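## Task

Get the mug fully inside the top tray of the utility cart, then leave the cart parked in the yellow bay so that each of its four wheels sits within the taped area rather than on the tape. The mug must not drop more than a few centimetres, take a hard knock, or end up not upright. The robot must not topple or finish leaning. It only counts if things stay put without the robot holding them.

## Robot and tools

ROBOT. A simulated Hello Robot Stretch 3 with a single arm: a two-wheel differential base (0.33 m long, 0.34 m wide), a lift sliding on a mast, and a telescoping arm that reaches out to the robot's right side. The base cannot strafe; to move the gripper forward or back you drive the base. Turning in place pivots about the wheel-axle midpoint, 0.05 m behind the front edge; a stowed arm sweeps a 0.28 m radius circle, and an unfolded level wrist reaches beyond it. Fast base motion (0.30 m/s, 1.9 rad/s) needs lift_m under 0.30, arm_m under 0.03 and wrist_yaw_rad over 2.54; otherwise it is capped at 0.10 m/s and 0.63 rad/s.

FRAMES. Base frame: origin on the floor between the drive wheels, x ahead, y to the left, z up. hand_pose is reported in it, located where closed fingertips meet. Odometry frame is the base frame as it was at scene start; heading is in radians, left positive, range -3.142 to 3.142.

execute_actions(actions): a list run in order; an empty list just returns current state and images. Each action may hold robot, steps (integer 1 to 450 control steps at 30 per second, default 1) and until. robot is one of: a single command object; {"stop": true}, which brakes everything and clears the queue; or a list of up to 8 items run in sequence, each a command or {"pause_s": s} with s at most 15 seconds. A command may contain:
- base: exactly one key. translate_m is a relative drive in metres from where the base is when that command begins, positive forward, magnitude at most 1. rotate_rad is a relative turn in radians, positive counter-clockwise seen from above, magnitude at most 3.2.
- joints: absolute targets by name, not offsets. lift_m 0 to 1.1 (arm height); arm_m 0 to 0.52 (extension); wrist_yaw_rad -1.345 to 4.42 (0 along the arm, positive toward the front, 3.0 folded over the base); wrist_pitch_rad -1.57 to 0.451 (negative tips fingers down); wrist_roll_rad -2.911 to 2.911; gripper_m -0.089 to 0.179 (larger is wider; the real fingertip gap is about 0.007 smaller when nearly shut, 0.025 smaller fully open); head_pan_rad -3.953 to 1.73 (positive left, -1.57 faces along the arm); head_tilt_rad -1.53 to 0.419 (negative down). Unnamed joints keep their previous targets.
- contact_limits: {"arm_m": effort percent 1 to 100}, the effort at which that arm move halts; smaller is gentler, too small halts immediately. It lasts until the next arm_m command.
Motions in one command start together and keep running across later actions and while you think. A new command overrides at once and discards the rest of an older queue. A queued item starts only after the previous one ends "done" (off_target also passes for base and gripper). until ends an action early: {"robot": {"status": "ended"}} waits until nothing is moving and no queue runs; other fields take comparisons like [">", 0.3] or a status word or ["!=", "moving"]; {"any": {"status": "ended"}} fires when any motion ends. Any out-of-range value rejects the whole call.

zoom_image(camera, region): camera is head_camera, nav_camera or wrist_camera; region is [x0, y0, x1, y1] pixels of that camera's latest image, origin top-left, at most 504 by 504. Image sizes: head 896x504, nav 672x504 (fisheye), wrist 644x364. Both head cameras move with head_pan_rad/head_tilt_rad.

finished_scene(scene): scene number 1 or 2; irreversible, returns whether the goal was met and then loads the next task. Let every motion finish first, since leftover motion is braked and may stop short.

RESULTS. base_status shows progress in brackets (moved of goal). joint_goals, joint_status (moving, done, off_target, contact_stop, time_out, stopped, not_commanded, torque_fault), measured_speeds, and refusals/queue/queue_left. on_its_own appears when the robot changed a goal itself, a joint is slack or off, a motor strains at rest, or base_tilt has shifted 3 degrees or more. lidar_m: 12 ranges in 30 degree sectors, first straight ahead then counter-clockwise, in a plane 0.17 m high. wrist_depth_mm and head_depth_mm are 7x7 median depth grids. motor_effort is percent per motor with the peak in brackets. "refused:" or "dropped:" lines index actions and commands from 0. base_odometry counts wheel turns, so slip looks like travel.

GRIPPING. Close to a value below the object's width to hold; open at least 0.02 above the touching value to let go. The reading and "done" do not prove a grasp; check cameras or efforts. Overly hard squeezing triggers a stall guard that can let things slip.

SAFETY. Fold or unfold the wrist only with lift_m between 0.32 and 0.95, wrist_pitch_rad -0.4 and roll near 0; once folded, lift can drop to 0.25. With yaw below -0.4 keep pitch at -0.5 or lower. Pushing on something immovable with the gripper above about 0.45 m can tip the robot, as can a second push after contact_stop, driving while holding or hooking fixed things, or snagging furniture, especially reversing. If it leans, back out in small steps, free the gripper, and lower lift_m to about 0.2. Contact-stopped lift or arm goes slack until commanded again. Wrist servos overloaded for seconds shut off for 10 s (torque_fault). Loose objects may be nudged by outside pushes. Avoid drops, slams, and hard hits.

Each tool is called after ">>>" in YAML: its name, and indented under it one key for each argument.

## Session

>>> execute_actions:
  actions:
    - {"robot":{"joints":{"head_pan_rad":0,"head_tilt_rad":-0.6}},"steps":200,"until":{"robot":{"status":"ended"}}}

>>> execute_actions:
  actions:
    - {"robot":{"joints":{"head_pan_rad":-1.7}},"steps":200,"until":{"robot":{"status":"ended"}}}

>>> execute_actions:
  actions:
    - {"robot":{"joints":{"head_pan_rad":-3.4}},"steps":200,"until":{"robot":{"status":"ended"}}}

>>> execute_actions:
  actions:
    - {"robot":{"joints":{"head_pan_rad":1.5}},"steps":200,"until":{"robot":{"status":"ended"}}}

Scene clock: 0.90 s.
robot.base_odometry: x=+0.000 y=+0.000 heading=+0.000 (m, m, rad; robot's odometry frame)
robot.turned_by_wheels: +0.000 (rad since the last result)
robot.turned_by_imu: +0.000 (rad since the last result)
robot.base_tilt: forward=+0.2 right=+0.4 (deg)
robot.lidar_m: 2.33 1.05 1.07 2.09 2.19 2.03 1.26 1.51 1.18 1.57 1.53 1.63
robot.head_depth_mm: 1799 1918 2082 2159 1801 1450 1212 / 2039 2210 2394 2375 1801 1467 1220 / 2377 2613 2833 2369 1825 1462 1218 / 2808 3157 3332 2393 1819 1457 1221 / 2988 3302 3514 2412 1826 1464 1226 / 2880 3171 3366 2421 1823 1468 1224 / 2697 2501 2625 2428 1704 1467 1220
robot.base_status: not_commanded
robot.joint_positions: lift_m=+0.475 arm_m=-0.001 wrist_yaw_rad=+3.099 wrist_pitch_rad=-0.376 wrist_roll_rad=-0.006 gripper_m=+0.037 head_pan_rad=+0.007 head_tilt_rad=-0.592
robot.joint_goals: lift_m=+0.475 arm_m=-0.001 wrist_yaw_rad=+3.099 wrist_pitch_rad=-0.376 wrist_roll_rad=-0.006 gripper_m=+0.037 head_pan_rad=+0.000 head_tilt_rad=-0.600
robot.joint_status: lift_m=not_commanded arm_m=not_commanded wrist_yaw_rad=not_commanded wrist_pitch_rad=not_commanded wrist_roll_rad=not_commanded gripper_m=not_commanded head_pan_rad=done head_tilt_rad=done
robot.measured_speeds: translate_m=+0.000 rotate_rad=+0.000 lift_m=+0.000 arm_m=+0.000 wrist_yaw_rad=+0.000 wrist_pitch_rad=+0.000 wrist_roll_rad=+0.000 head_pan_rad=+0.000 head_tilt_rad=+0.000
robot: refusals=0 queue=done queue_left=0
robot.motor_effort: left_wheel=+0(0) right_wheel=-1(1) lift_m=+26(27) arm_m=+0(0) wrist_yaw_rad=-1(1) wrist_pitch_rad=+7(7) wrist_roll_rad=+0(1) gripper_m=+0(0) head_pan_rad=-5(6) head_tilt_rad=-2(23) (%)
robot.hand_pose: x=-0.0114 y=+0.0850 z=+0.4972 quat_wxyz=(+0.147, +0.695, +0.118, +0.694) (m; robot's base frame)
robot.wrist_depth_mm: - - - - - - - / - - - - - - - / - - - - - - - / - - - - - - - / 948 960 - 944 - 950 955 / 784 792 - 777 816 792 791 / 662 674 641 675 664 666 658
pictures: head_camera (sideways: a quarter turn clockwise sets it upright), nav_camera (sideways: a quarter turn counterclockwise sets it upright), wrist_camera
Images, in order (width x height): head_camera 896x504, nav_camera 672x504, wrist_camera 644x364.

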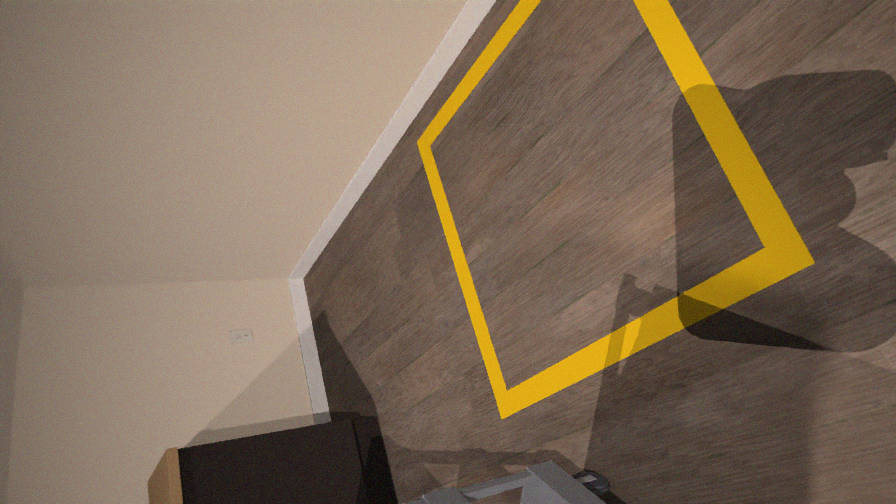

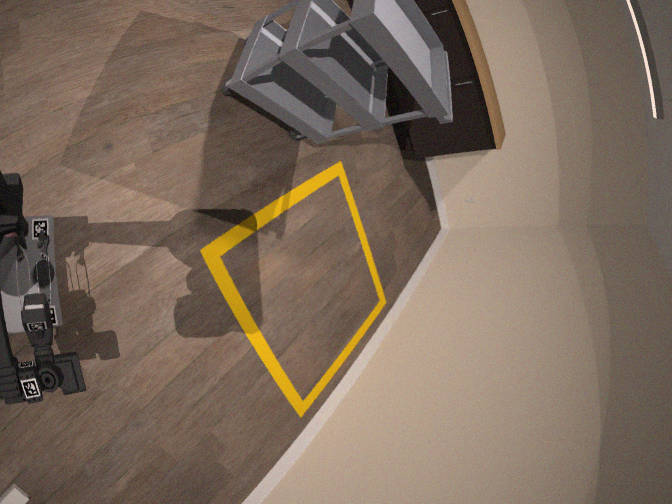

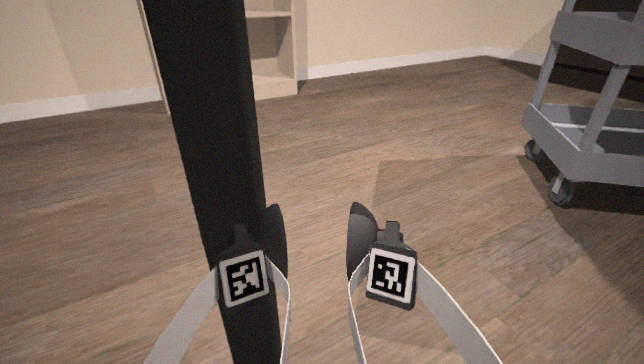

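Scene clock: 2.27 s.
robot.base_odometry: x=+0.000 y=+0.000 heading=+0.000 (m, m, rad; robot's odometry frame)
robot.turned_by_wheels: +0.000 (rad since the last result)
robot.turned_by_imu: +0.000 (rad since the last result)
robot.base_tilt: forward=+0.0 right=+0.6 (deg)
robot.lidar_m: 2.34 1.04 1.08 2.10 2.18 2.03 1.26 1.51 1.18 1.57 1.53 1.63
robot.head_depth_mm: 1557 1678 1026 1985 1804 1458 1216 / 1716 1874 2031 2186 1806 1413 1212 / 1717 1898 2163 2296 1804 1454 1218 / 1585 1751 1962 2196 1810 1452 1219 / 1467 1602 1778 2005 1805 1460 1221 / 1376 1510 1648 1841 1818 1465 1224 / 1298 1400 1530 1708 1785 1474 1225
robot.base_status: not_commanded
robot.joint_positions: lift_m=+0.475 arm_m=-0.001 wrist_yaw_rad=+3.099 wrist_pitch_rad=-0.376 wrist_roll_rad=-0.006 gripper_m=+0.037 head_pan_rad=-1.693 head_tilt_rad=-0.592
robot.joint_goals: lift_m=+0.475 arm_m=-0.001 wrist_yaw_rad=+3.099 wrist_pitch_rad=-0.376 wrist_roll_rad=-0.006 gripper_m=+0.037 head_pan_rad=-1.700 head_tilt_rad=-0.600
robot.joint_status: lift_m=not_commanded arm_m=not_commanded wrist_yaw_rad=not_commanded wrist_pitch_rad=not_commanded wrist_roll_rad=not_commanded gripper_m=not_commanded head_pan_rad=done head_tilt_rad=done
robot.measured_speeds: translate_m=+0.000 rotate_rad=+0.000 lift_m=+0.000 arm_m=+0.000 wrist_yaw_rad=+0.000 wrist_pitch_rad=+0.000 wrist_roll_rad=+0.000 head_pan_rad=+0.000 head_tilt_rad=+0.000
robot: refusals=0 queue=done queue_left=0
robot.motor_effort: left_wheel=+0(0) right_wheel=-1(1) lift_m=+26(25) arm_m=+0(0) wrist_yaw_rad=-1(1) wrist_pitch_rad=+7(7) wrist_roll_rad=+0(0) gripper_m=-1(0) head_pan_rad=-5(58) head_tilt_rad=-2(3) (%)
robot.hand_pose: x=-0.0114 y=+0.0850 z=+0.4972 quat_wxyz=(+0.147, +0.695, +0.118, +0.694) (m; robot's base frame)
robot.wrist_depth_mm: - - - - - - - / - - - - - - - / - - - - - - - / - - - - - - - / 960 961 - 948 - 990 935 / 782 779 - 776 815 797 804 / 666 668 645 667 672 675 671
pictures: head_camera (sideways: a quarter turn clockwise sets it upright), nav_camera (sideways: a quarter turn counterclockwise sets it upright), wrist_camera
Images, in order (width x height): head_camera 896x504, nav_camera 672x504, wrist_camera 644x364.

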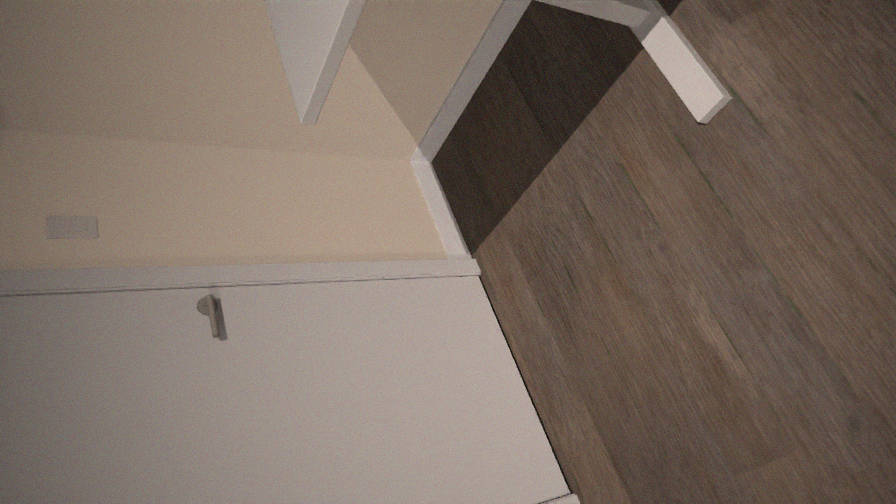

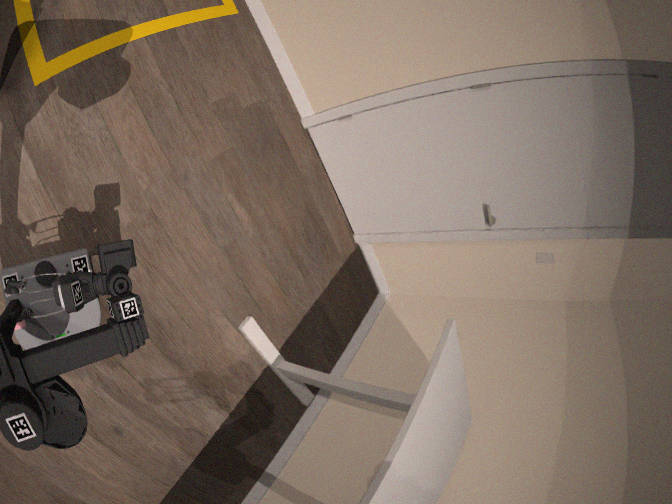

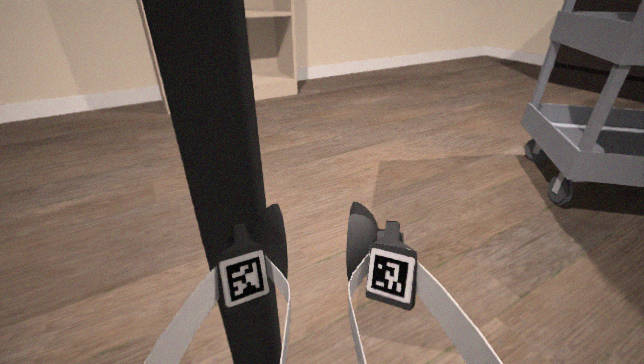

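Scene clock: 3.63 s.
robot.base_odometry: x=+0.000 y=+0.000 heading=+0.000 (m, m, rad; robot's odometry frame)
robot.turned_by_wheels: +0.000 (rad since the last result)
robot.turned_by_imu: +0.000 (rad since the last result)
robot.base_tilt: forward=+0.1 right=+0.5 (deg)
robot.lidar_m: 2.34 1.04 1.07 2.10 2.18 2.04 1.26 1.51 1.19 1.57 1.53 1.64
robot.head_depth_mm: 2113 2285 2483 2361 1801 1453 1218 / 2141 2391 2686 2357 1811 1452 1215 / 1920 2137 2457 2403 1805 1465 1219 / 1748 1916 2086 2299 1804 1466 1222 / 1594 1709 1053 2107 1701 1463 1224 / 1467 1538 978 1937 1802 1469 1223 / 1367 1447 917 1760 1835 1459 1225
robot.base_status: not_commanded
robot.joint_positions: lift_m=+0.475 arm_m=-0.001 wrist_yaw_rad=+3.099 wrist_pitch_rad=-0.376 wrist_roll_rad=-0.006 gripper_m=+0.037 head_pan_rad=-3.393 head_tilt_rad=-0.592
robot.joint_goals: lift_m=+0.475 arm_m=-0.001 wrist_yaw_rad=+3.099 wrist_pitch_rad=-0.376 wrist_roll_rad=-0.006 gripper_m=+0.037 head_pan_rad=-3.400 head_tilt_rad=-0.600
robot.joint_status: lift_m=not_commanded arm_m=not_commanded wrist_yaw_rad=not_commanded wrist_pitch_rad=not_commanded wrist_roll_rad=not_commanded gripper_m=not_commanded head_pan_rad=done head_tilt_rad=done
robot.measured_speeds: translate_m=+0.000 rotate_rad=+0.000 lift_m=+0.000 arm_m=+0.000 wrist_yaw_rad=+0.000 wrist_pitch_rad=+0.000 wrist_roll_rad=+0.000 head_pan_rad=+0.000 head_tilt_rad=+0.000
robot: refusals=0 queue=done queue_left=0
robot.motor_effort: left_wheel=+0(0) right_wheel=-1(1) lift_m=+26(26) arm_m=+0(0) wrist_yaw_rad=-1(1) wrist_pitch_rad=+7(7) wrist_roll_rad=+0(0) gripper_m=-1(1) head_pan_rad=-6(57) head_tilt_rad=-2(2) (%)
robot.hand_pose: x=-0.0114 y=+0.0850 z=+0.4972 quat_wxyz=(+0.147, +0.695, +0.118, +0.694) (m; robot's base frame)
robot.wrist_depth_mm: - - - - - - - / - - - - - - - / - - - - - - - / - - - - - - - / 972 943 - 939 992 973 982 / 785 782 - 781 788 781 784 / 664 679 640 669 681 673 660
pictures: head_camera (sideways: a quarter turn clockwise sets it upright), nav_camera (sideways: a quarter turn counterclockwise sets it upright), wrist_camera
Images, in order (width x height): head_camera 896x504, nav_camera 672x504, wrist_camera 644x364.

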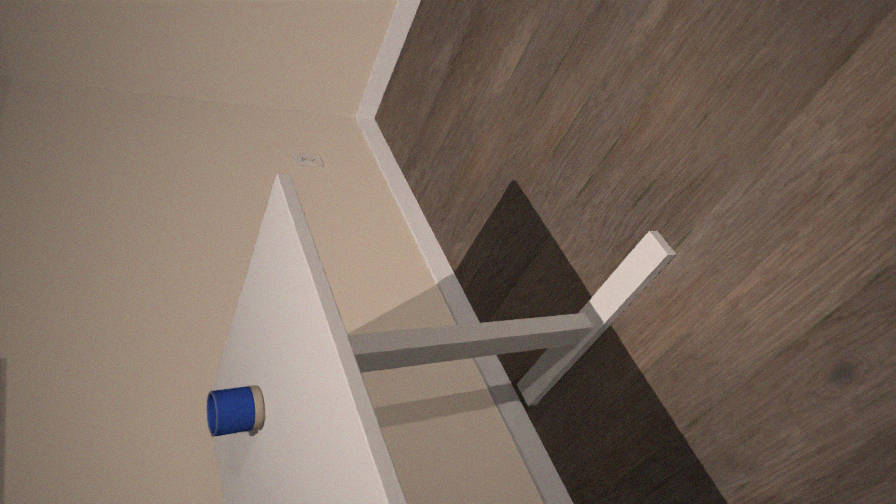

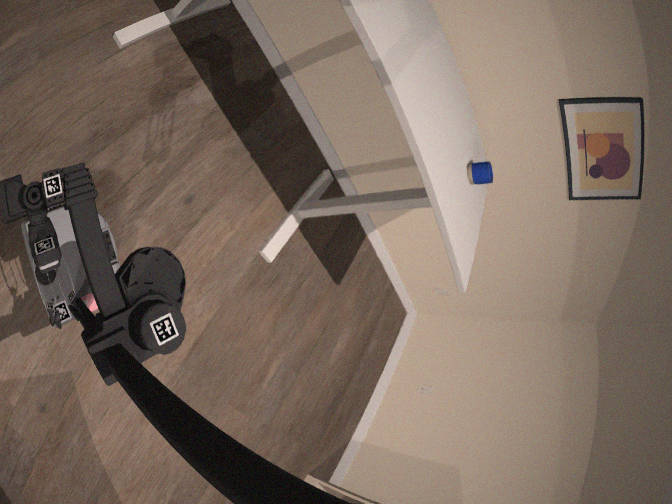

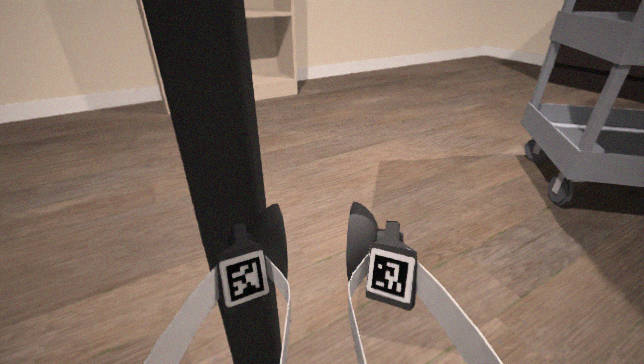

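Scene clock: 6.37 s.
robot.base_odometry: x=+0.000 y=+0.000 heading=+0.000 (m, m, rad; robot's odometry frame)
robot.turned_by_wheels: +0.000 (rad since the last result)
robot.turned_by_imu: +0.000 (rad since the last result)
robot.base_tilt: forward=+0.1 right=+0.5 (deg)
robot.lidar_m: 2.34 1.04 1.07 2.10 2.19 2.04 1.26 1.51 1.18 1.57 1.52 1.63
robot.head_depth_mm: 2768 3228 3394 2366 1803 1457 1218 / 2619 2928 3229 2366 1811 1447 1217 / 2400 2709 2953 2380 1823 1462 1211 / 2252 2497 2783 2405 1817 1458 1210 / 2101 2278 2529 2376 1804 1448 1218 / 1986 2092 2306 2280 1816 1456 1222 / 1873 1992 2130 2228 1820 1466 1258
robot.base_status: not_commanded
robot.joint_positions: lift_m=+0.475 arm_m=-0.001 wrist_yaw_rad=+3.099 wrist_pitch_rad=-0.376 wrist_roll_rad=-0.006 gripper_m=+0.037 head_pan_rad=+1.493 head_tilt_rad=-0.592
robot.joint_goals: lift_m=+0.475 arm_m=-0.001 wrist_yaw_rad=+3.099 wrist_pitch_rad=-0.376 wrist_roll_rad=-0.006 gripper_m=+0.037 head_pan_rad=+1.500 head_tilt_rad=-0.600
robot.joint_status: lift_m=not_commanded arm_m=not_commanded wrist_yaw_rad=not_commanded wrist_pitch_rad=not_commanded wrist_roll_rad=not_commanded gripper_m=not_commanded head_pan_rad=done head_tilt_rad=done
robot.measured_speeds: translate_m=+0.000 rotate_rad=+0.000 lift_m=+0.000 arm_m=+0.000 wrist_yaw_rad=+0.000 wrist_pitch_rad=+0.000 wrist_roll_rad=+0.000 head_pan_rad=+0.000 head_tilt_rad=+0.000
robot: refusals=0 queue=done queue_left=0
robot.motor_effort: left_wheel=+0(0) right_wheel=-1(1) lift_m=+26(27) arm_m=+0(0) wrist_yaw_rad=-1(0) wrist_pitch_rad=+7(7) wrist_roll_rad=+0(1) gripper_m=-1(0) head_pan_rad=+5(57) head_tilt_rad=-2(2) (%)
robot.hand_pose: x=-0.0114 y=+0.0850 z=+0.4972 quat_wxyz=(+0.147, +0.695, +0.118, +0.694) (m; robot's base frame)
robot.wrist_depth_mm: - - - - - - - / - - - - - - - / - - - - - - - / - - - - - - - / 969 976 - 976 - 961 942 / 788 793 - 768 807 799 785 / 667 661 647 666 679 668 657
pictures: head_camera (sideways: a quarter turn clockwise sets it upright), nav_camera (sideways: a quarter turn counterclockwise sets it upright), wrist_camera
Images, in order (width x height): head_camera 896x504, nav_camera 672x504, wrist_camera 644x364.

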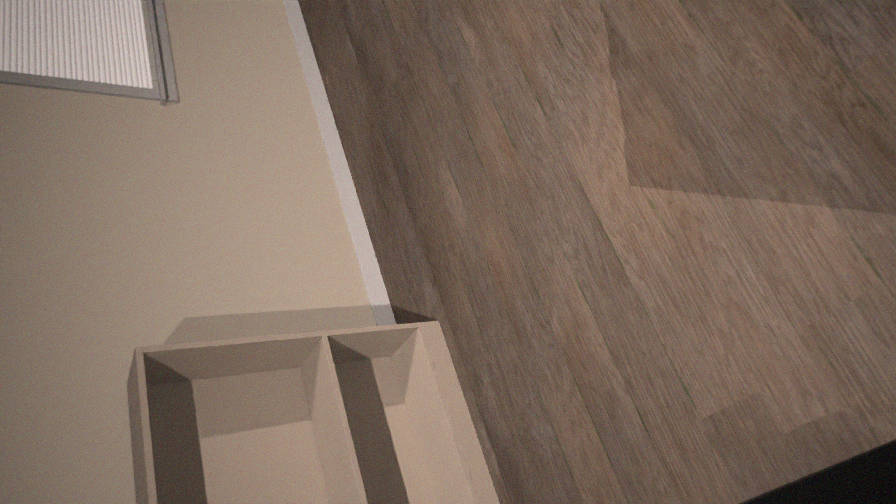

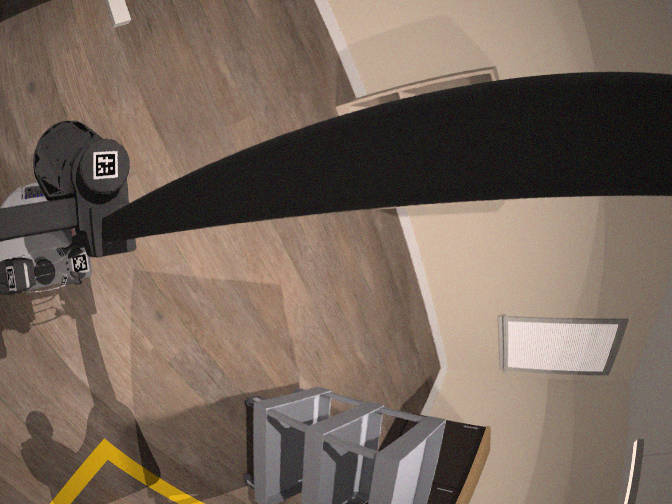

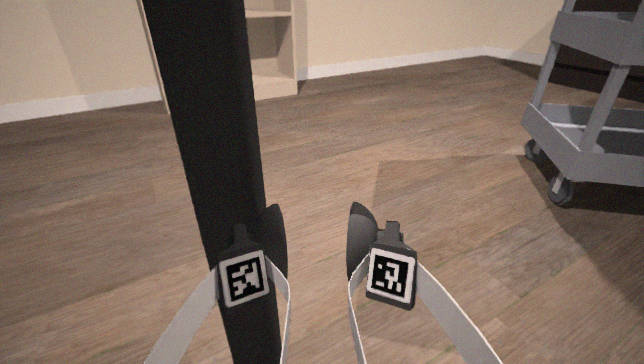

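>>> execute_actions:
  actions:
    - {"robot":[{"base":{"translate_m":-0.55},"joints":{"lift_m":0.93,"wrist_pitch_rad":-0.4,"head_pan_rad":-1.57,"head_tilt_rad":-0.5}},{"base":{"rotate_rad":-1.55},"joints":{"wrist_yaw_rad":0,"gripper_m":0.17}},{"joints":{"wrist_pitch_rad":0}}],"steps":450,"until":{"robot":{"status":"ended"}}}

Scene clock: 35.50 s.
robot.base_odometry: x=-0.550 y=+0.000 heading=-1.550 (m, m, rad; robot's odometry frame)
robot.turned_by_wheels: -1.550 (rad since the last result)
robot.turned_by_imu: -0.196 (rad since the last result)
robot.base_tilt: forward=+0.2 right=+0.5 (deg)
robot.lidar_m: 2.06 1.44 1.40 2.22 2.13 1.86 0.89 1.13 1.14 0.91 1.62 1.62
robot.head_depth_mm: 1098 1169 1184 726 527 451 - / 1201 1294 1292 730 549 1521 - / 1337 1453 1504 737 573 - - / 1507 1641 1778 737 1902 1604 1209 / 1622 1765 1918 786 2017 1530 1286 / 1539 1640 1777 1887 1996 1572 1288 / 1424 1512 1621 1756 1869 1576 1288
robot.base_status: done (rotate_rad -1.5500 of -1.5500)
robot.joint_positions: lift_m=+0.930 arm_m=-0.001 wrist_yaw_rad=-0.001 wrist_pitch_rad=-0.329 wrist_roll_rad=-0.002 gripper_m=+0.170 head_pan_rad=-1.565 head_tilt_rad=-0.500
robot.joint_goals: lift_m=+0.930 arm_m=-0.001 wrist_yaw_rad=+0.000 wrist_pitch_rad=+0.000 wrist_roll_rad=-0.002 gripper_m=+0.170 head_pan_rad=-1.570 head_tilt_rad=-0.500
robot.joint_status: lift_m=done arm_m=not_commanded wrist_yaw_rad=done wrist_pitch_rad=moving wrist_roll_rad=not_commanded gripper_m=done head_pan_rad=done head_tilt_rad=done
robot.measured_speeds: translate_m=+0.000 rotate_rad=+0.000 lift_m=+0.000 arm_m=+0.000 wrist_yaw_rad=+0.000 wrist_pitch_rad=+0.887 wrist_roll_rad=+0.000 head_pan_rad=+0.000 head_tilt_rad=+0.000
robot: refusals=0 queue=running queue_left=0
robot.motor_effort: left_wheel=+0(89) right_wheel=-1(63) lift_m=+28(37) arm_m=+0(1) wrist_yaw_rad=-1(100) wrist_pitch_rad=+12(31) wrist_roll_rad=-2(6) gripper_m=-1(84) head_pan_rad=-3(55) head_tilt_rad=+0(11) (%)
robot.hand_pose: x=-0.0216 y=-0.3791 z=+0.9629 quat_wxyz=(+0.699, +0.116, -0.696, -0.116) (m; robot's base frame)
robot.wrist_depth_mm: - - - - - 859 711 / - - - 621 623 623 617 / - - - 360 357 356 356 / - - - 307 251 250 251 / - - - - 226 201 192 / - - - - - - 162 / - - - - - - 163
pictures: head_camera (sideways: a quarter turn clockwise sets it upright), nav_camera (sideways: a quarter turn counterclockwise sets it upright), wrist_camera
Images, in order (width x height): head_camera 896x504, nav_camera 672x504, wrist_camera 644x364.

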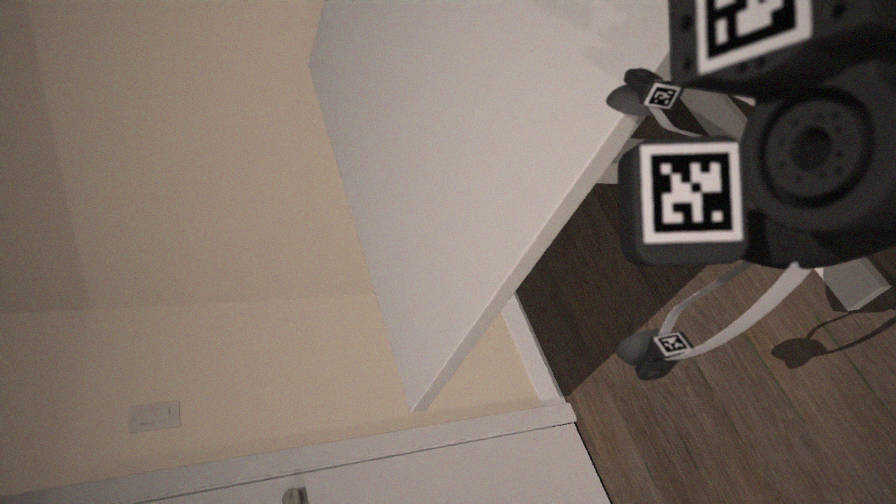

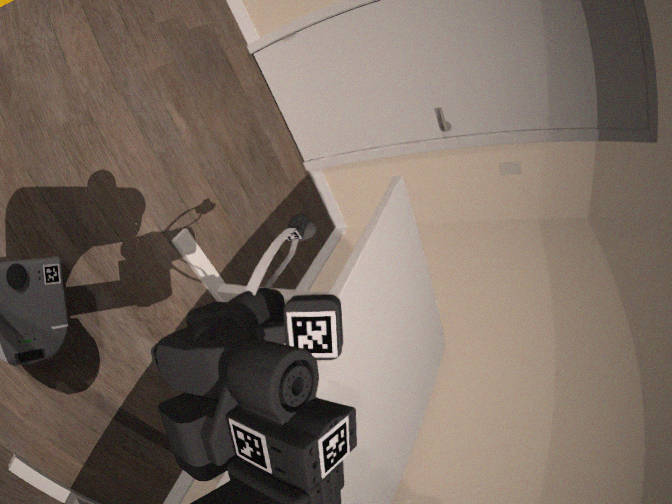

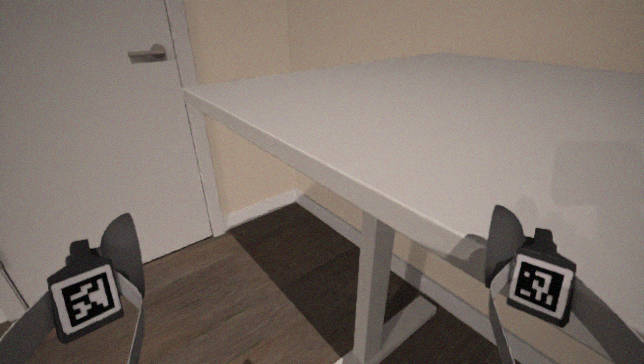

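Hit the table edge. Raise, then turn.

>>> execute_actions:
  actions:
    - {"robot":[{"joints":{"lift_m":1.05,"wrist_pitch_rad":0}},{"base":{"rotate_rad":-1.3}}],"steps":450,"until":{"robot":{"status":"ended"}}}

Scene clock: 45.30 s.
robot.base_odometry: x=-0.550 y=+0.000 heading=-2.850 (m, m, rad; robot's odometry frame)
robot.turned_by_wheels: -1.300 (rad since the last result)
robot.turned_by_imu: -1.320 (rad since the last result)
robot.base_tilt: forward=+0.3 right=+0.5 (deg)
robot.lidar_m: 1.64 1.62 1.77 2.71 1.60 2.69 1.88 2.14 0.89 1.14 1.13 0.91
robot.head_depth_mm: 1163 1285 1381 - - - 1213 / 1093 1221 1310 - - - - / 1046 1159 1238 - - - - / 1000 1106 1173 - 490 457 1284 / 970 1053 1113 763 532 443 1291 / 931 1010 1080 705 532 429 1289 / 894 964 1035 746 535 417 1266
robot.base_status: done (rotate_rad -1.2999 of -1.3000)
robot.joint_positions: lift_m=+1.049 arm_m=-0.001 wrist_yaw_rad=-0.001 wrist_pitch_rad=-0.023 wrist_roll_rad=-0.002 gripper_m=+0.170 head_pan_rad=-1.565 head_tilt_rad=-0.500
robot.joint_goals: lift_m=+1.050 arm_m=-0.001 wrist_yaw_rad=+0.000 wrist_pitch_rad=+0.000 wrist_roll_rad=-0.002 gripper_m=+0.170 head_pan_rad=-1.570 head_tilt_rad=-0.500
robot.joint_status: lift_m=done arm_m=not_commanded wrist_yaw_rad=done wrist_pitch_rad=done wrist_roll_rad=not_commanded gripper_m=done head_pan_rad=done head_tilt_rad=done
robot.measured_speeds: translate_m=+0.000 rotate_rad=+0.000 lift_m=+0.000 arm_m=+0.000 wrist_yaw_rad=+0.000 wrist_pitch_rad=+0.000 wrist_roll_rad=+0.000 head_pan_rad=+0.000 head_tilt_rad=+0.000
robot: refusals=0 queue=done queue_left=0
robot.motor_effort: left_wheel=+3(9) right_wheel=-2(5) lift_m=+36(38) arm_m=+0(0) wrist_yaw_rad=+0(0) wrist_pitch_rad=+11(12) wrist_roll_rad=-2(2) gripper_m=+0(0) head_pan_rad=-3(2) head_tilt_rad=+0(0) (%)
robot.hand_pose: x=-0.0216 y=-0.4000 z=+1.1581 quat_wxyz=(+0.708, +0.008, -0.706, -0.009) (m; robot's base frame)
robot.wrist_depth_mm: 693 784 855 936 - - - / 703 789 869 983 - - - / 742 795 894 - - - - / 752 821 912 - - - - / 748 827 810 795 666 - - / 597 555 553 543 546 534 562 / 398 423 413 415 413 403 400
pictures: head_camera (sideways: a quarter turn clockwise sets it upright), nav_camera (sideways: a quarter turn counterclockwise sets it upright), wrist_camera
Images, in order (width x height): head_camera 896x504, nav_camera 672x504, wrist_camera 644x364.

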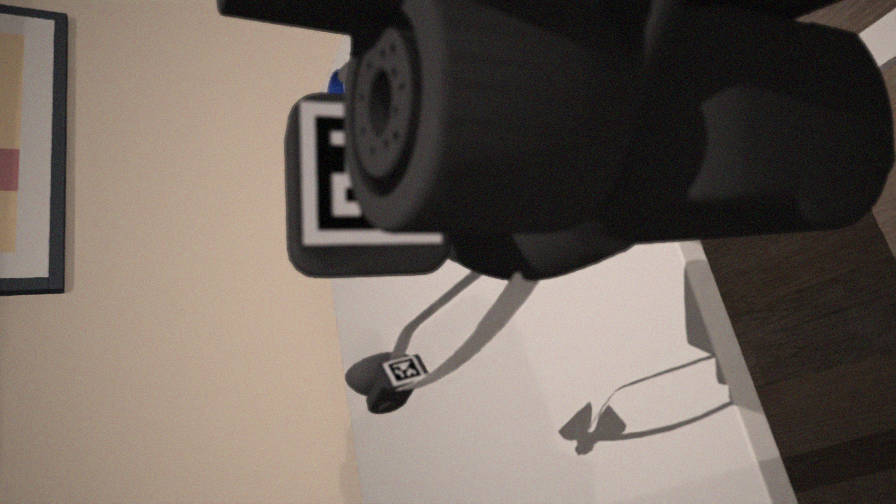

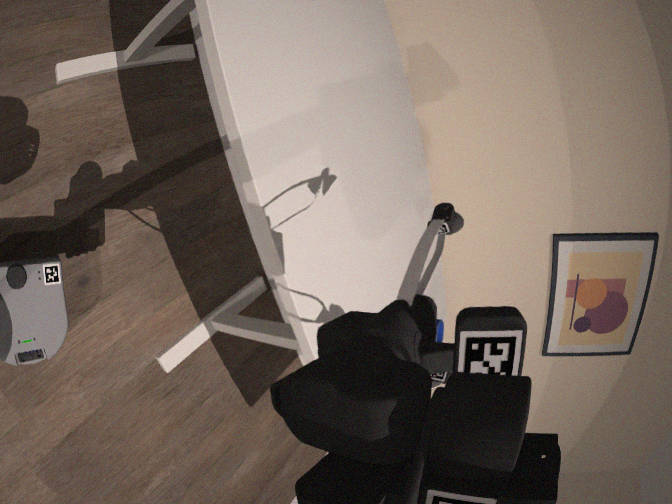

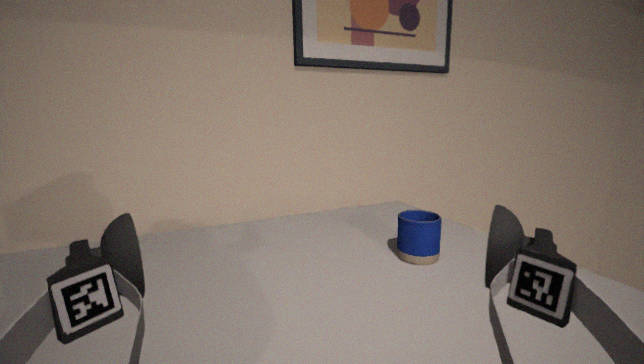

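>>> execute_actions:
  actions:
    - {"robot":[{"base":{"translate_m":-0.19},"joints":{"arm_m":0.36}},{"joints":{"lift_m":0.9}}],"steps":450,"until":{"robot":{"status":"ended"}}}

Scene clock: 58.10 s.
robot.base_odometry: x=-0.368 y=+0.055 heading=-2.850 (m, m, rad; robot's odometry frame)
robot.turned_by_wheels: +0.000 (rad since the last result)
robot.turned_by_imu: -0.001 (rad since the last result)
robot.base_tilt: forward=+0.2 right=+0.5 (deg)
robot.lidar_m: 1.82 1.79 1.97 1.61 1.47 2.48 1.70 1.96 1.51 0.85 1.20 1.09
robot.head_depth_mm: 1250 1378 1545 770 - 1471 1276 / 1188 1304 1448 - 1786 1554 1282 / 1123 1242 1322 - 575 1244 1248 / 1065 1175 1222 700 552 1571 1281 / 1022 1128 1182 739 531 1571 1282 / 980 1074 1126 742 533 1483 1283 / 955 1030 1090 746 533 1439 1289
robot.base_status: done (translate_m -0.1900 of -0.1900)
robot.joint_positions: lift_m=+0.901 arm_m=+0.360 wrist_yaw_rad=-0.001 wrist_pitch_rad=-0.023 wrist_roll_rad=-0.002 gripper_m=+0.170 head_pan_rad=-1.565 head_tilt_rad=-0.500
robot.joint_goals: lift_m=+0.900 arm_m=+0.360 wrist_yaw_rad=+0.000 wrist_pitch_rad=+0.000 wrist_roll_rad=-0.002 gripper_m=+0.170 head_pan_rad=-1.570 head_tilt_rad=-0.500
robot.joint_status: lift_m=done arm_m=done wrist_yaw_rad=done wrist_pitch_rad=done wrist_roll_rad=not_commanded gripper_m=done head_pan_rad=done head_tilt_rad=done
robot.measured_speeds: translate_m=+0.000 rotate_rad=+0.000 lift_m=+0.000 arm_m=+0.000 wrist_yaw_rad=+0.000 wrist_pitch_rad=+0.000 wrist_roll_rad=+0.000 head_pan_rad=+0.000 head_tilt_rad=+0.000
robot: refusals=0 queue=done queue_left=0
robot.motor_effort: left_wheel=+3(3) right_wheel=-2(5) lift_m=+11(37) arm_m=+4(4) wrist_yaw_rad=+0(1) wrist_pitch_rad=+11(11) wrist_roll_rad=-2(2) gripper_m=-1(0) head_pan_rad=-4(3) head_tilt_rad=+0(0) (%)
robot.hand_pose: x=-0.0216 y=-0.7603 z=+1.0095 quat_wxyz=(+0.708, +0.008, -0.706, -0.008) (m; robot's base frame)
robot.wrist_depth_mm: 494 542 600 674 769 864 - / 508 545 607 685 784 915 - / 517 569 631 719 806 927 - / 522 577 625 211 811 976 - / 387 381 354 211 345 420 - / - 243 243 217 238 235 247 / 178 185 185 183 182 180 179
pictures: head_camera (sideways: a quarter turn clockwise sets it upright), nav_camera (sideways: a quarter turn counterclockwise sets it upright), wrist_camera
Images, in order (width x height): head_camera 896x504, nav_camera 672x504, wrist_camera 644x364.

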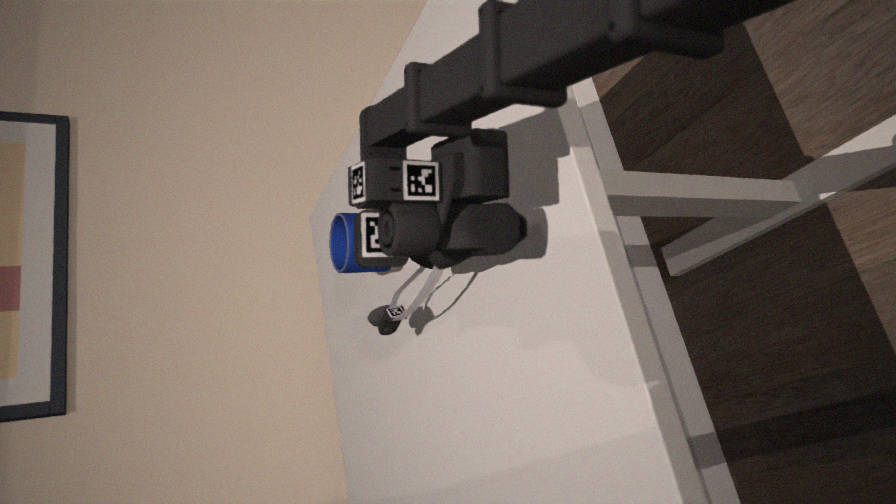

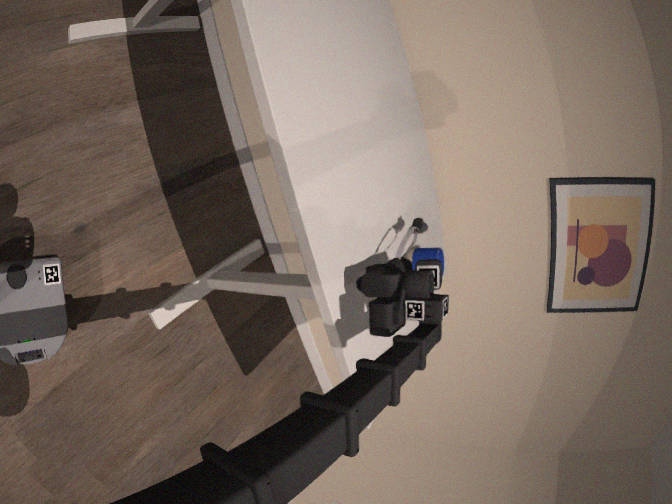

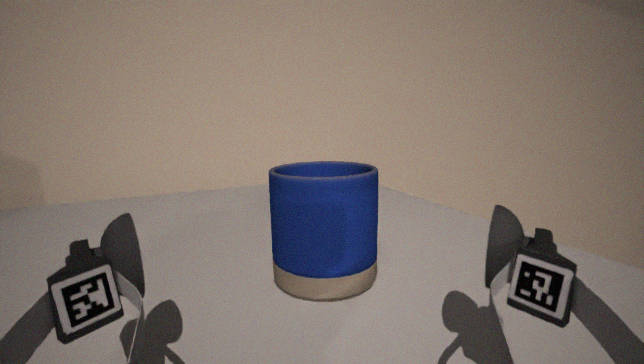

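>>> execute_actions:
  actions:
    - {"robot":[{"joints":{"lift_m":0.915,"arm_m":0.435}},{"joints":{"gripper_m":0.04}},{"joints":{"lift_m":1.05}},{"joints":{"arm_m":0.0,"head_pan_rad":1.7,"head_tilt_rad":-0.6}}],"steps":450,"until":{"robot":{"status":"ended"}}}

Scene clock: 73.60 s.
robot.base_odometry: x=-0.368 y=+0.055 heading=-2.850 (m, m, rad; robot's odometry frame)
robot.turned_by_wheels: +0.000 (rad since the last result)
robot.turned_by_imu: -0.001 (rad since the last result)
robot.base_tilt: forward=+0.1 right=+0.5 (deg)
robot.lidar_m: 1.81 1.79 1.97 1.60 1.47 2.48 1.70 1.96 1.52 0.85 1.20 1.08
robot.head_depth_mm: 2723 2847 2961 2341 1807 1435 1211 / 3215 3406 3329 2379 1795 1452 1213 / 3316 3666 3506 2396 1805 1458 1220 / 3244 3588 3318 2414 1813 1462 1219 / 3083 2802 3032 2110 1813 1455 1221 / - - - - 1750 1515 - / - - - - - - -
robot.base_status: done (translate_m -0.1900 of -0.1900)
robot.joint_positions: lift_m=+1.049 arm_m=+0.000 wrist_yaw_rad=-0.001 wrist_pitch_rad=-0.049 wrist_roll_rad=-0.002 gripper_m=+0.041 head_pan_rad=+1.693 head_tilt_rad=-0.592
robot.joint_goals: lift_m=+1.050 arm_m=+0.000 wrist_yaw_rad=+0.000 wrist_pitch_rad=+0.000 wrist_roll_rad=-0.002 gripper_m=+0.040 head_pan_rad=+1.700 head_tilt_rad=-0.600
robot.joint_status: lift_m=done arm_m=done wrist_yaw_rad=done wrist_pitch_rad=done wrist_roll_rad=not_commanded gripper_m=done head_pan_rad=done head_tilt_rad=done
robot.measured_speeds: translate_m=+0.000 rotate_rad=+0.000 lift_m=+0.000 arm_m=+0.000 wrist_yaw_rad=+0.000 wrist_pitch_rad=+0.000 wrist_roll_rad=+0.000 head_pan_rad=+0.000 head_tilt_rad=+0.000
robot: refusals=0 queue=done queue_left=0
robot.motor_effort: left_wheel=+2(3) right_wheel=-2(1) lift_m=+38(39) arm_m=-3(4) wrist_yaw_rad=+1(8) wrist_pitch_rad=+24(25) wrist_roll_rad=-2(2) gripper_m=-16(91) head_pan_rad=+4(56) head_tilt_rad=-3(7) (%)
robot.hand_pose: x=-0.0217 y=-0.4001 z=+1.1514 quat_wxyz=(+0.708, +0.017, -0.706, -0.018) (m; robot's base frame)
robot.wrist_depth_mm: 743 818 887 - - - - / 775 838 922 - - - - / 802 873 952 - - - - / 800 895 987 - - - - / 766 754 182 198 182 - - / 527 524 142 134 151 537 - / 399 403 382 138 374 393 426
pictures: head_camera (sideways: a quarter turn clockwise sets it upright), nav_camera (sideways: a quarter turn counterclockwise sets it upright), wrist_camera
Images, in order (width x height): head_camera 896x504, nav_camera 672x504, wrist_camera 644x364.

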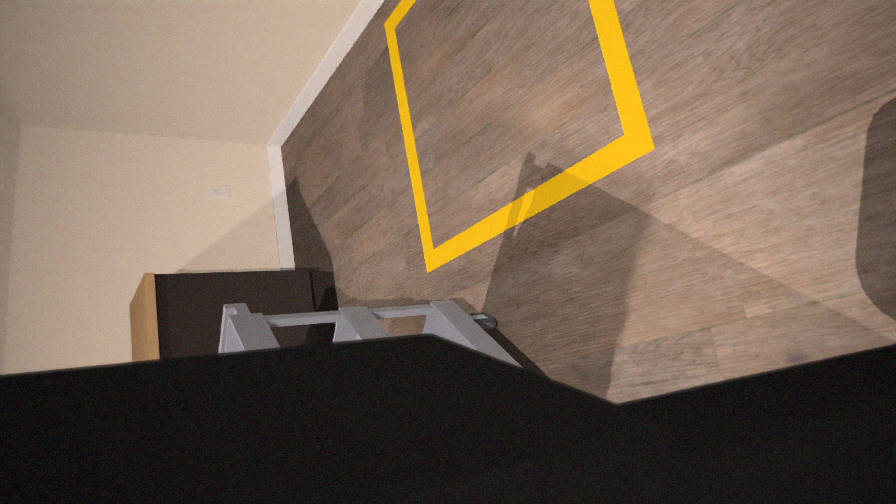

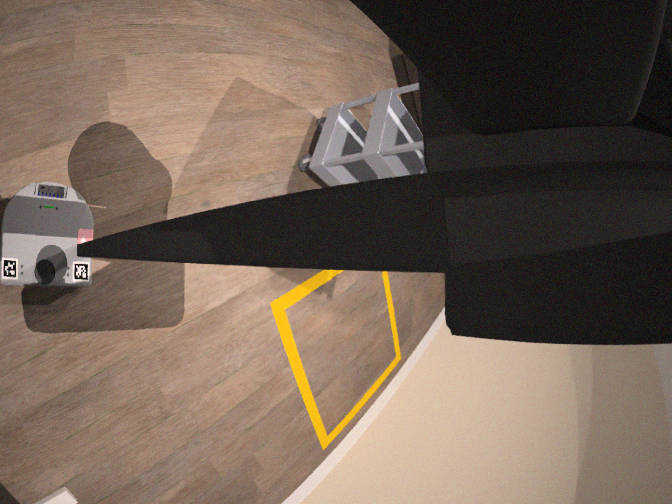

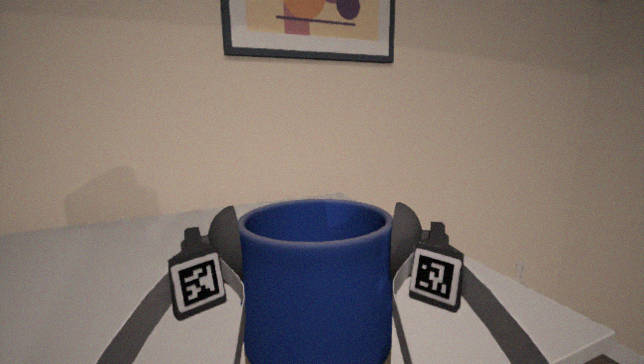

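>>> execute_actions:
  actions:
    - {"robot":[{"base":{"rotate_rad":1.95},"joints":{"head_pan_rad":0,"head_tilt_rad":-0.7}},{"base":{"translate_m":0.5}}],"steps":450,"until":{"robot":{"status":"ended"}}}

Scene clock: 89.00 s.
robot.base_odometry: x=-0.057 y=-0.337 heading=-0.900 (m, m, rad; robot's odometry frame)
robot.turned_by_wheels: +1.950 (rad since the last result)
robot.turned_by_imu: +1.979 (rad since the last result)
robot.base_tilt: forward=+0.2 right=+0.7 (deg)
robot.lidar_m: 0.81 1.04 1.78 1.64 2.04 1.31 1.70 1.48 1.86 1.81 1.87 1.27
robot.head_depth_mm: 2620 2972 2773 2066 1635 1357 1165 / 2523 2254 2425 1980 1644 1355 1164 / 2531 1418 1240 1465 1596 1365 1162 / 2496 1456 1113 1304 1449 1370 1168 / 2526 2204 1066 1262 1451 1375 1172 / 2487 2245 1182 1382 1556 1378 1176 / 2499 2321 1243 2011 1656 1375 1173
robot.base_status: done (translate_m +0.5000 of +0.5000)
robot.joint_positions: lift_m=+1.049 arm_m=+0.000 wrist_yaw_rad=-0.001 wrist_pitch_rad=-0.049 wrist_roll_rad=-0.002 gripper_m=+0.041 head_pan_rad=+0.007 head_tilt_rad=-0.691
robot.joint_goals: lift_m=+1.050 arm_m=+0.000 wrist_yaw_rad=+0.000 wrist_pitch_rad=+0.000 wrist_roll_rad=-0.002 gripper_m=+0.040 head_pan_rad=+0.000 head_tilt_rad=-0.700
robot.joint_status: lift_m=done arm_m=done wrist_yaw_rad=done wrist_pitch_rad=done wrist_roll_rad=not_commanded gripper_m=done head_pan_rad=done head_tilt_rad=done
robot.measured_speeds: translate_m=+0.000 rotate_rad=+0.000 lift_m=+0.000 arm_m=+0.000 wrist_yaw_rad=+0.000 wrist_pitch_rad=+0.000 wrist_roll_rad=+0.000 head_pan_rad=+0.000 head_tilt_rad=+0.000
robot: refusals=0 queue=done queue_left=0
robot.motor_effort: left_wheel=-3(8) right_wheel=+0(4) lift_m=+38(38) arm_m=-2(3) wrist_yaw_rad=+1(1) wrist_pitch_rad=+24(24) wrist_roll_rad=-2(2) gripper_m=-18(17) head_pan_rad=-5(58) head_tilt_rad=-3(10) (%)
robot.hand_pose: x=-0.0217 y=-0.4001 z=+1.1514 quat_wxyz=(+0.708, +0.017, -0.706, -0.018) (m; robot's base frame)
robot.wrist_depth_mm: - - - - - - - / - - - - - - - / - - - - - - - / - - - - - - - / - - 183 199 183 - - / - - 142 134 151 - - / - - - 138 - - -
pictures: head_camera (sideways: a quarter turn clockwise sets it upright), nav_camera (sideways: a quarter turn counterclockwise sets it upright), wrist_camera
Images, in order (width x height): head_camera 896x504, nav_camera 672x504, wrist_camera 644x364.

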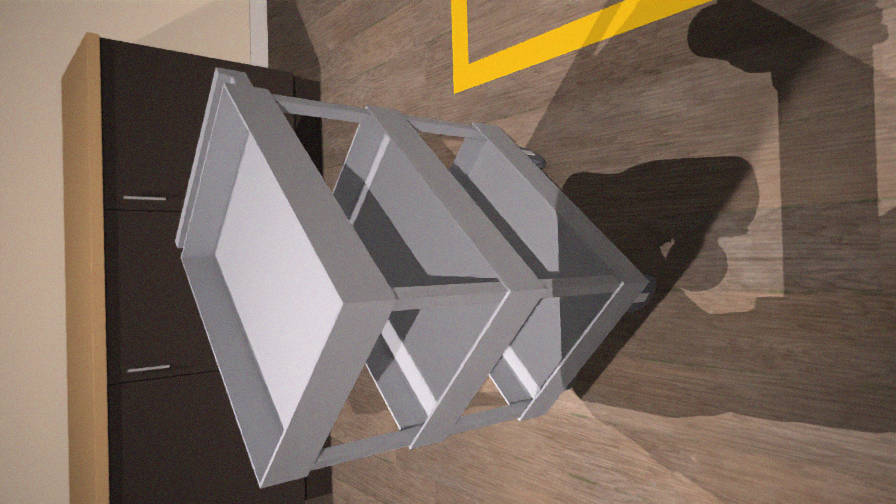

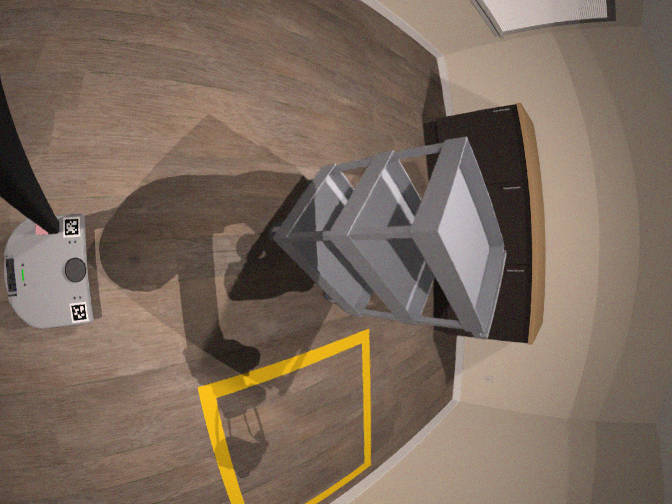

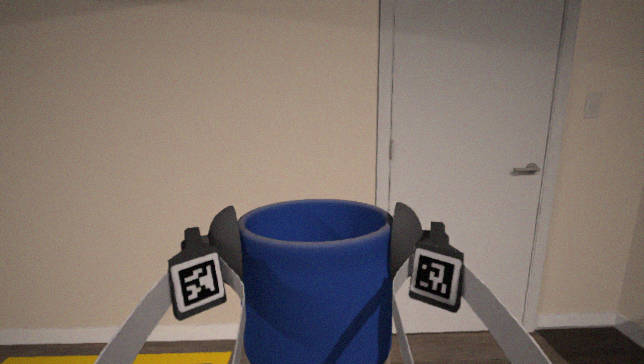

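>>> execute_actions:
  actions:
    - {"robot":[{"base":{"translate_m":0.5}},{"base":{"rotate_rad":1.55},"joints":{"head_pan_rad":-1.57,"head_tilt_rad":-0.9}},{"base":{"translate_m":0.12},"joints":{"arm_m":0.17}},{"joints":{"lift_m":0.86}}],"steps":450,"until":{"robot":{"status":"ended"}}}
    - {"steps":200,"until":{"robot":{"status":"ended"}}}

Scene clock: 121.57 s.
robot.base_odometry: x=+0.349 y=-0.656 heading=+0.650 (m, m, rad; robot's odometry frame)
robot.turned_by_wheels: +1.550 (rad since the last result)
robot.turned_by_imu: +1.573 (rad since the last result)
robot.base_tilt: forward=+0.1 right=+0.4 (deg)
robot.lidar_m: 1.53 1.63 2.30 1.77 2.28 2.02 1.93 1.99 0.34 0.31 0.49 1.93
robot.head_depth_mm: 1743 889 - - 1344 1222 1101 / 1703 925 - 599 960 1247 1123 / 1720 963 - 599 613 1121 1125 / 1728 909 - 598 877 1119 1123 / 1715 1871 761 645 937 1221 1109 / 1708 1943 762 952 1353 1246 1102 / 1695 1970 721 1606 1436 1242 1106
robot.base_status: done (translate_m +0.1200 of +0.1200)
robot.joint_positions: lift_m=+0.861 arm_m=+0.170 wrist_yaw_rad=+0.000 wrist_pitch_rad=-0.049 wrist_roll_rad=-0.002 gripper_m=+0.041 head_pan_rad=-1.563 head_tilt_rad=-0.889
robot.joint_goals: lift_m=+0.860 arm_m=+0.170 wrist_yaw_rad=+0.000 wrist_pitch_rad=+0.000 wrist_roll_rad=-0.002 gripper_m=+0.040 head_pan_rad=-1.570 head_tilt_rad=-0.900
robot.joint_status: lift_m=done arm_m=done wrist_yaw_rad=done wrist_pitch_rad=done wrist_roll_rad=not_commanded gripper_m=done head_pan_rad=done head_tilt_rad=done
robot.measured_speeds: translate_m=+0.000 rotate_rad=+0.000 lift_m=+0.000 arm_m=+0.000 wrist_yaw_rad=+0.000 wrist_pitch_rad=+0.000 wrist_roll_rad=+0.000 head_pan_rad=+0.000 head_tilt_rad=+0.000
robot: refusals=0 queue=done queue_left=0
robot.motor_effort: left_wheel=-2(9) right_wheel=+0(3) lift_m=+13(40) arm_m=+4(4) wrist_yaw_rad=+0(0) wrist_pitch_rad=+24(24) wrist_roll_rad=-2(2) gripper_m=-16(18) head_pan_rad=-4(57) head_tilt_rad=-4(13) (%)
robot.hand_pose: x=-0.0216 y=-0.5694 z=+0.9627 quat_wxyz=(+0.708, +0.018, -0.706, -0.018) (m; robot's base frame)
robot.wrist_depth_mm: - - - - - - - / - - - - - - - / - - - - - - - / - - - - - - - / - - 183 198 182 527 460 / - 343 143 134 152 441 422 / 287 318 331 138 327 339 336
pictures: head_camera (sideways: a quarter turn clockwise sets it upright), nav_camera (sideways: a quarter turn counterclockwise sets it upright), wrist_camera
Images, in order (width x height): head_camera 896x504, nav_camera 672x504, wrist_camera 644x364.

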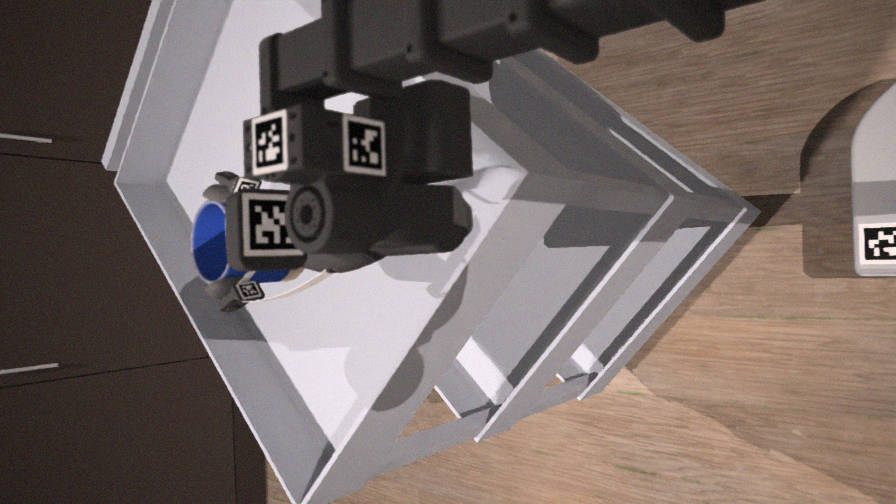

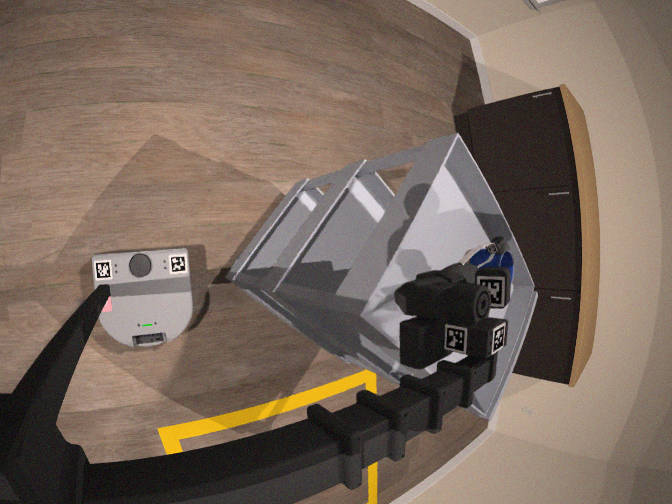

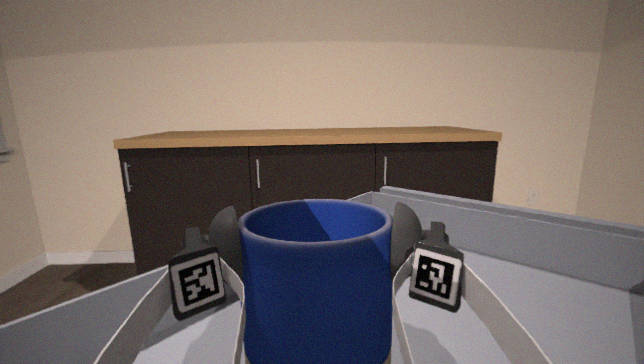

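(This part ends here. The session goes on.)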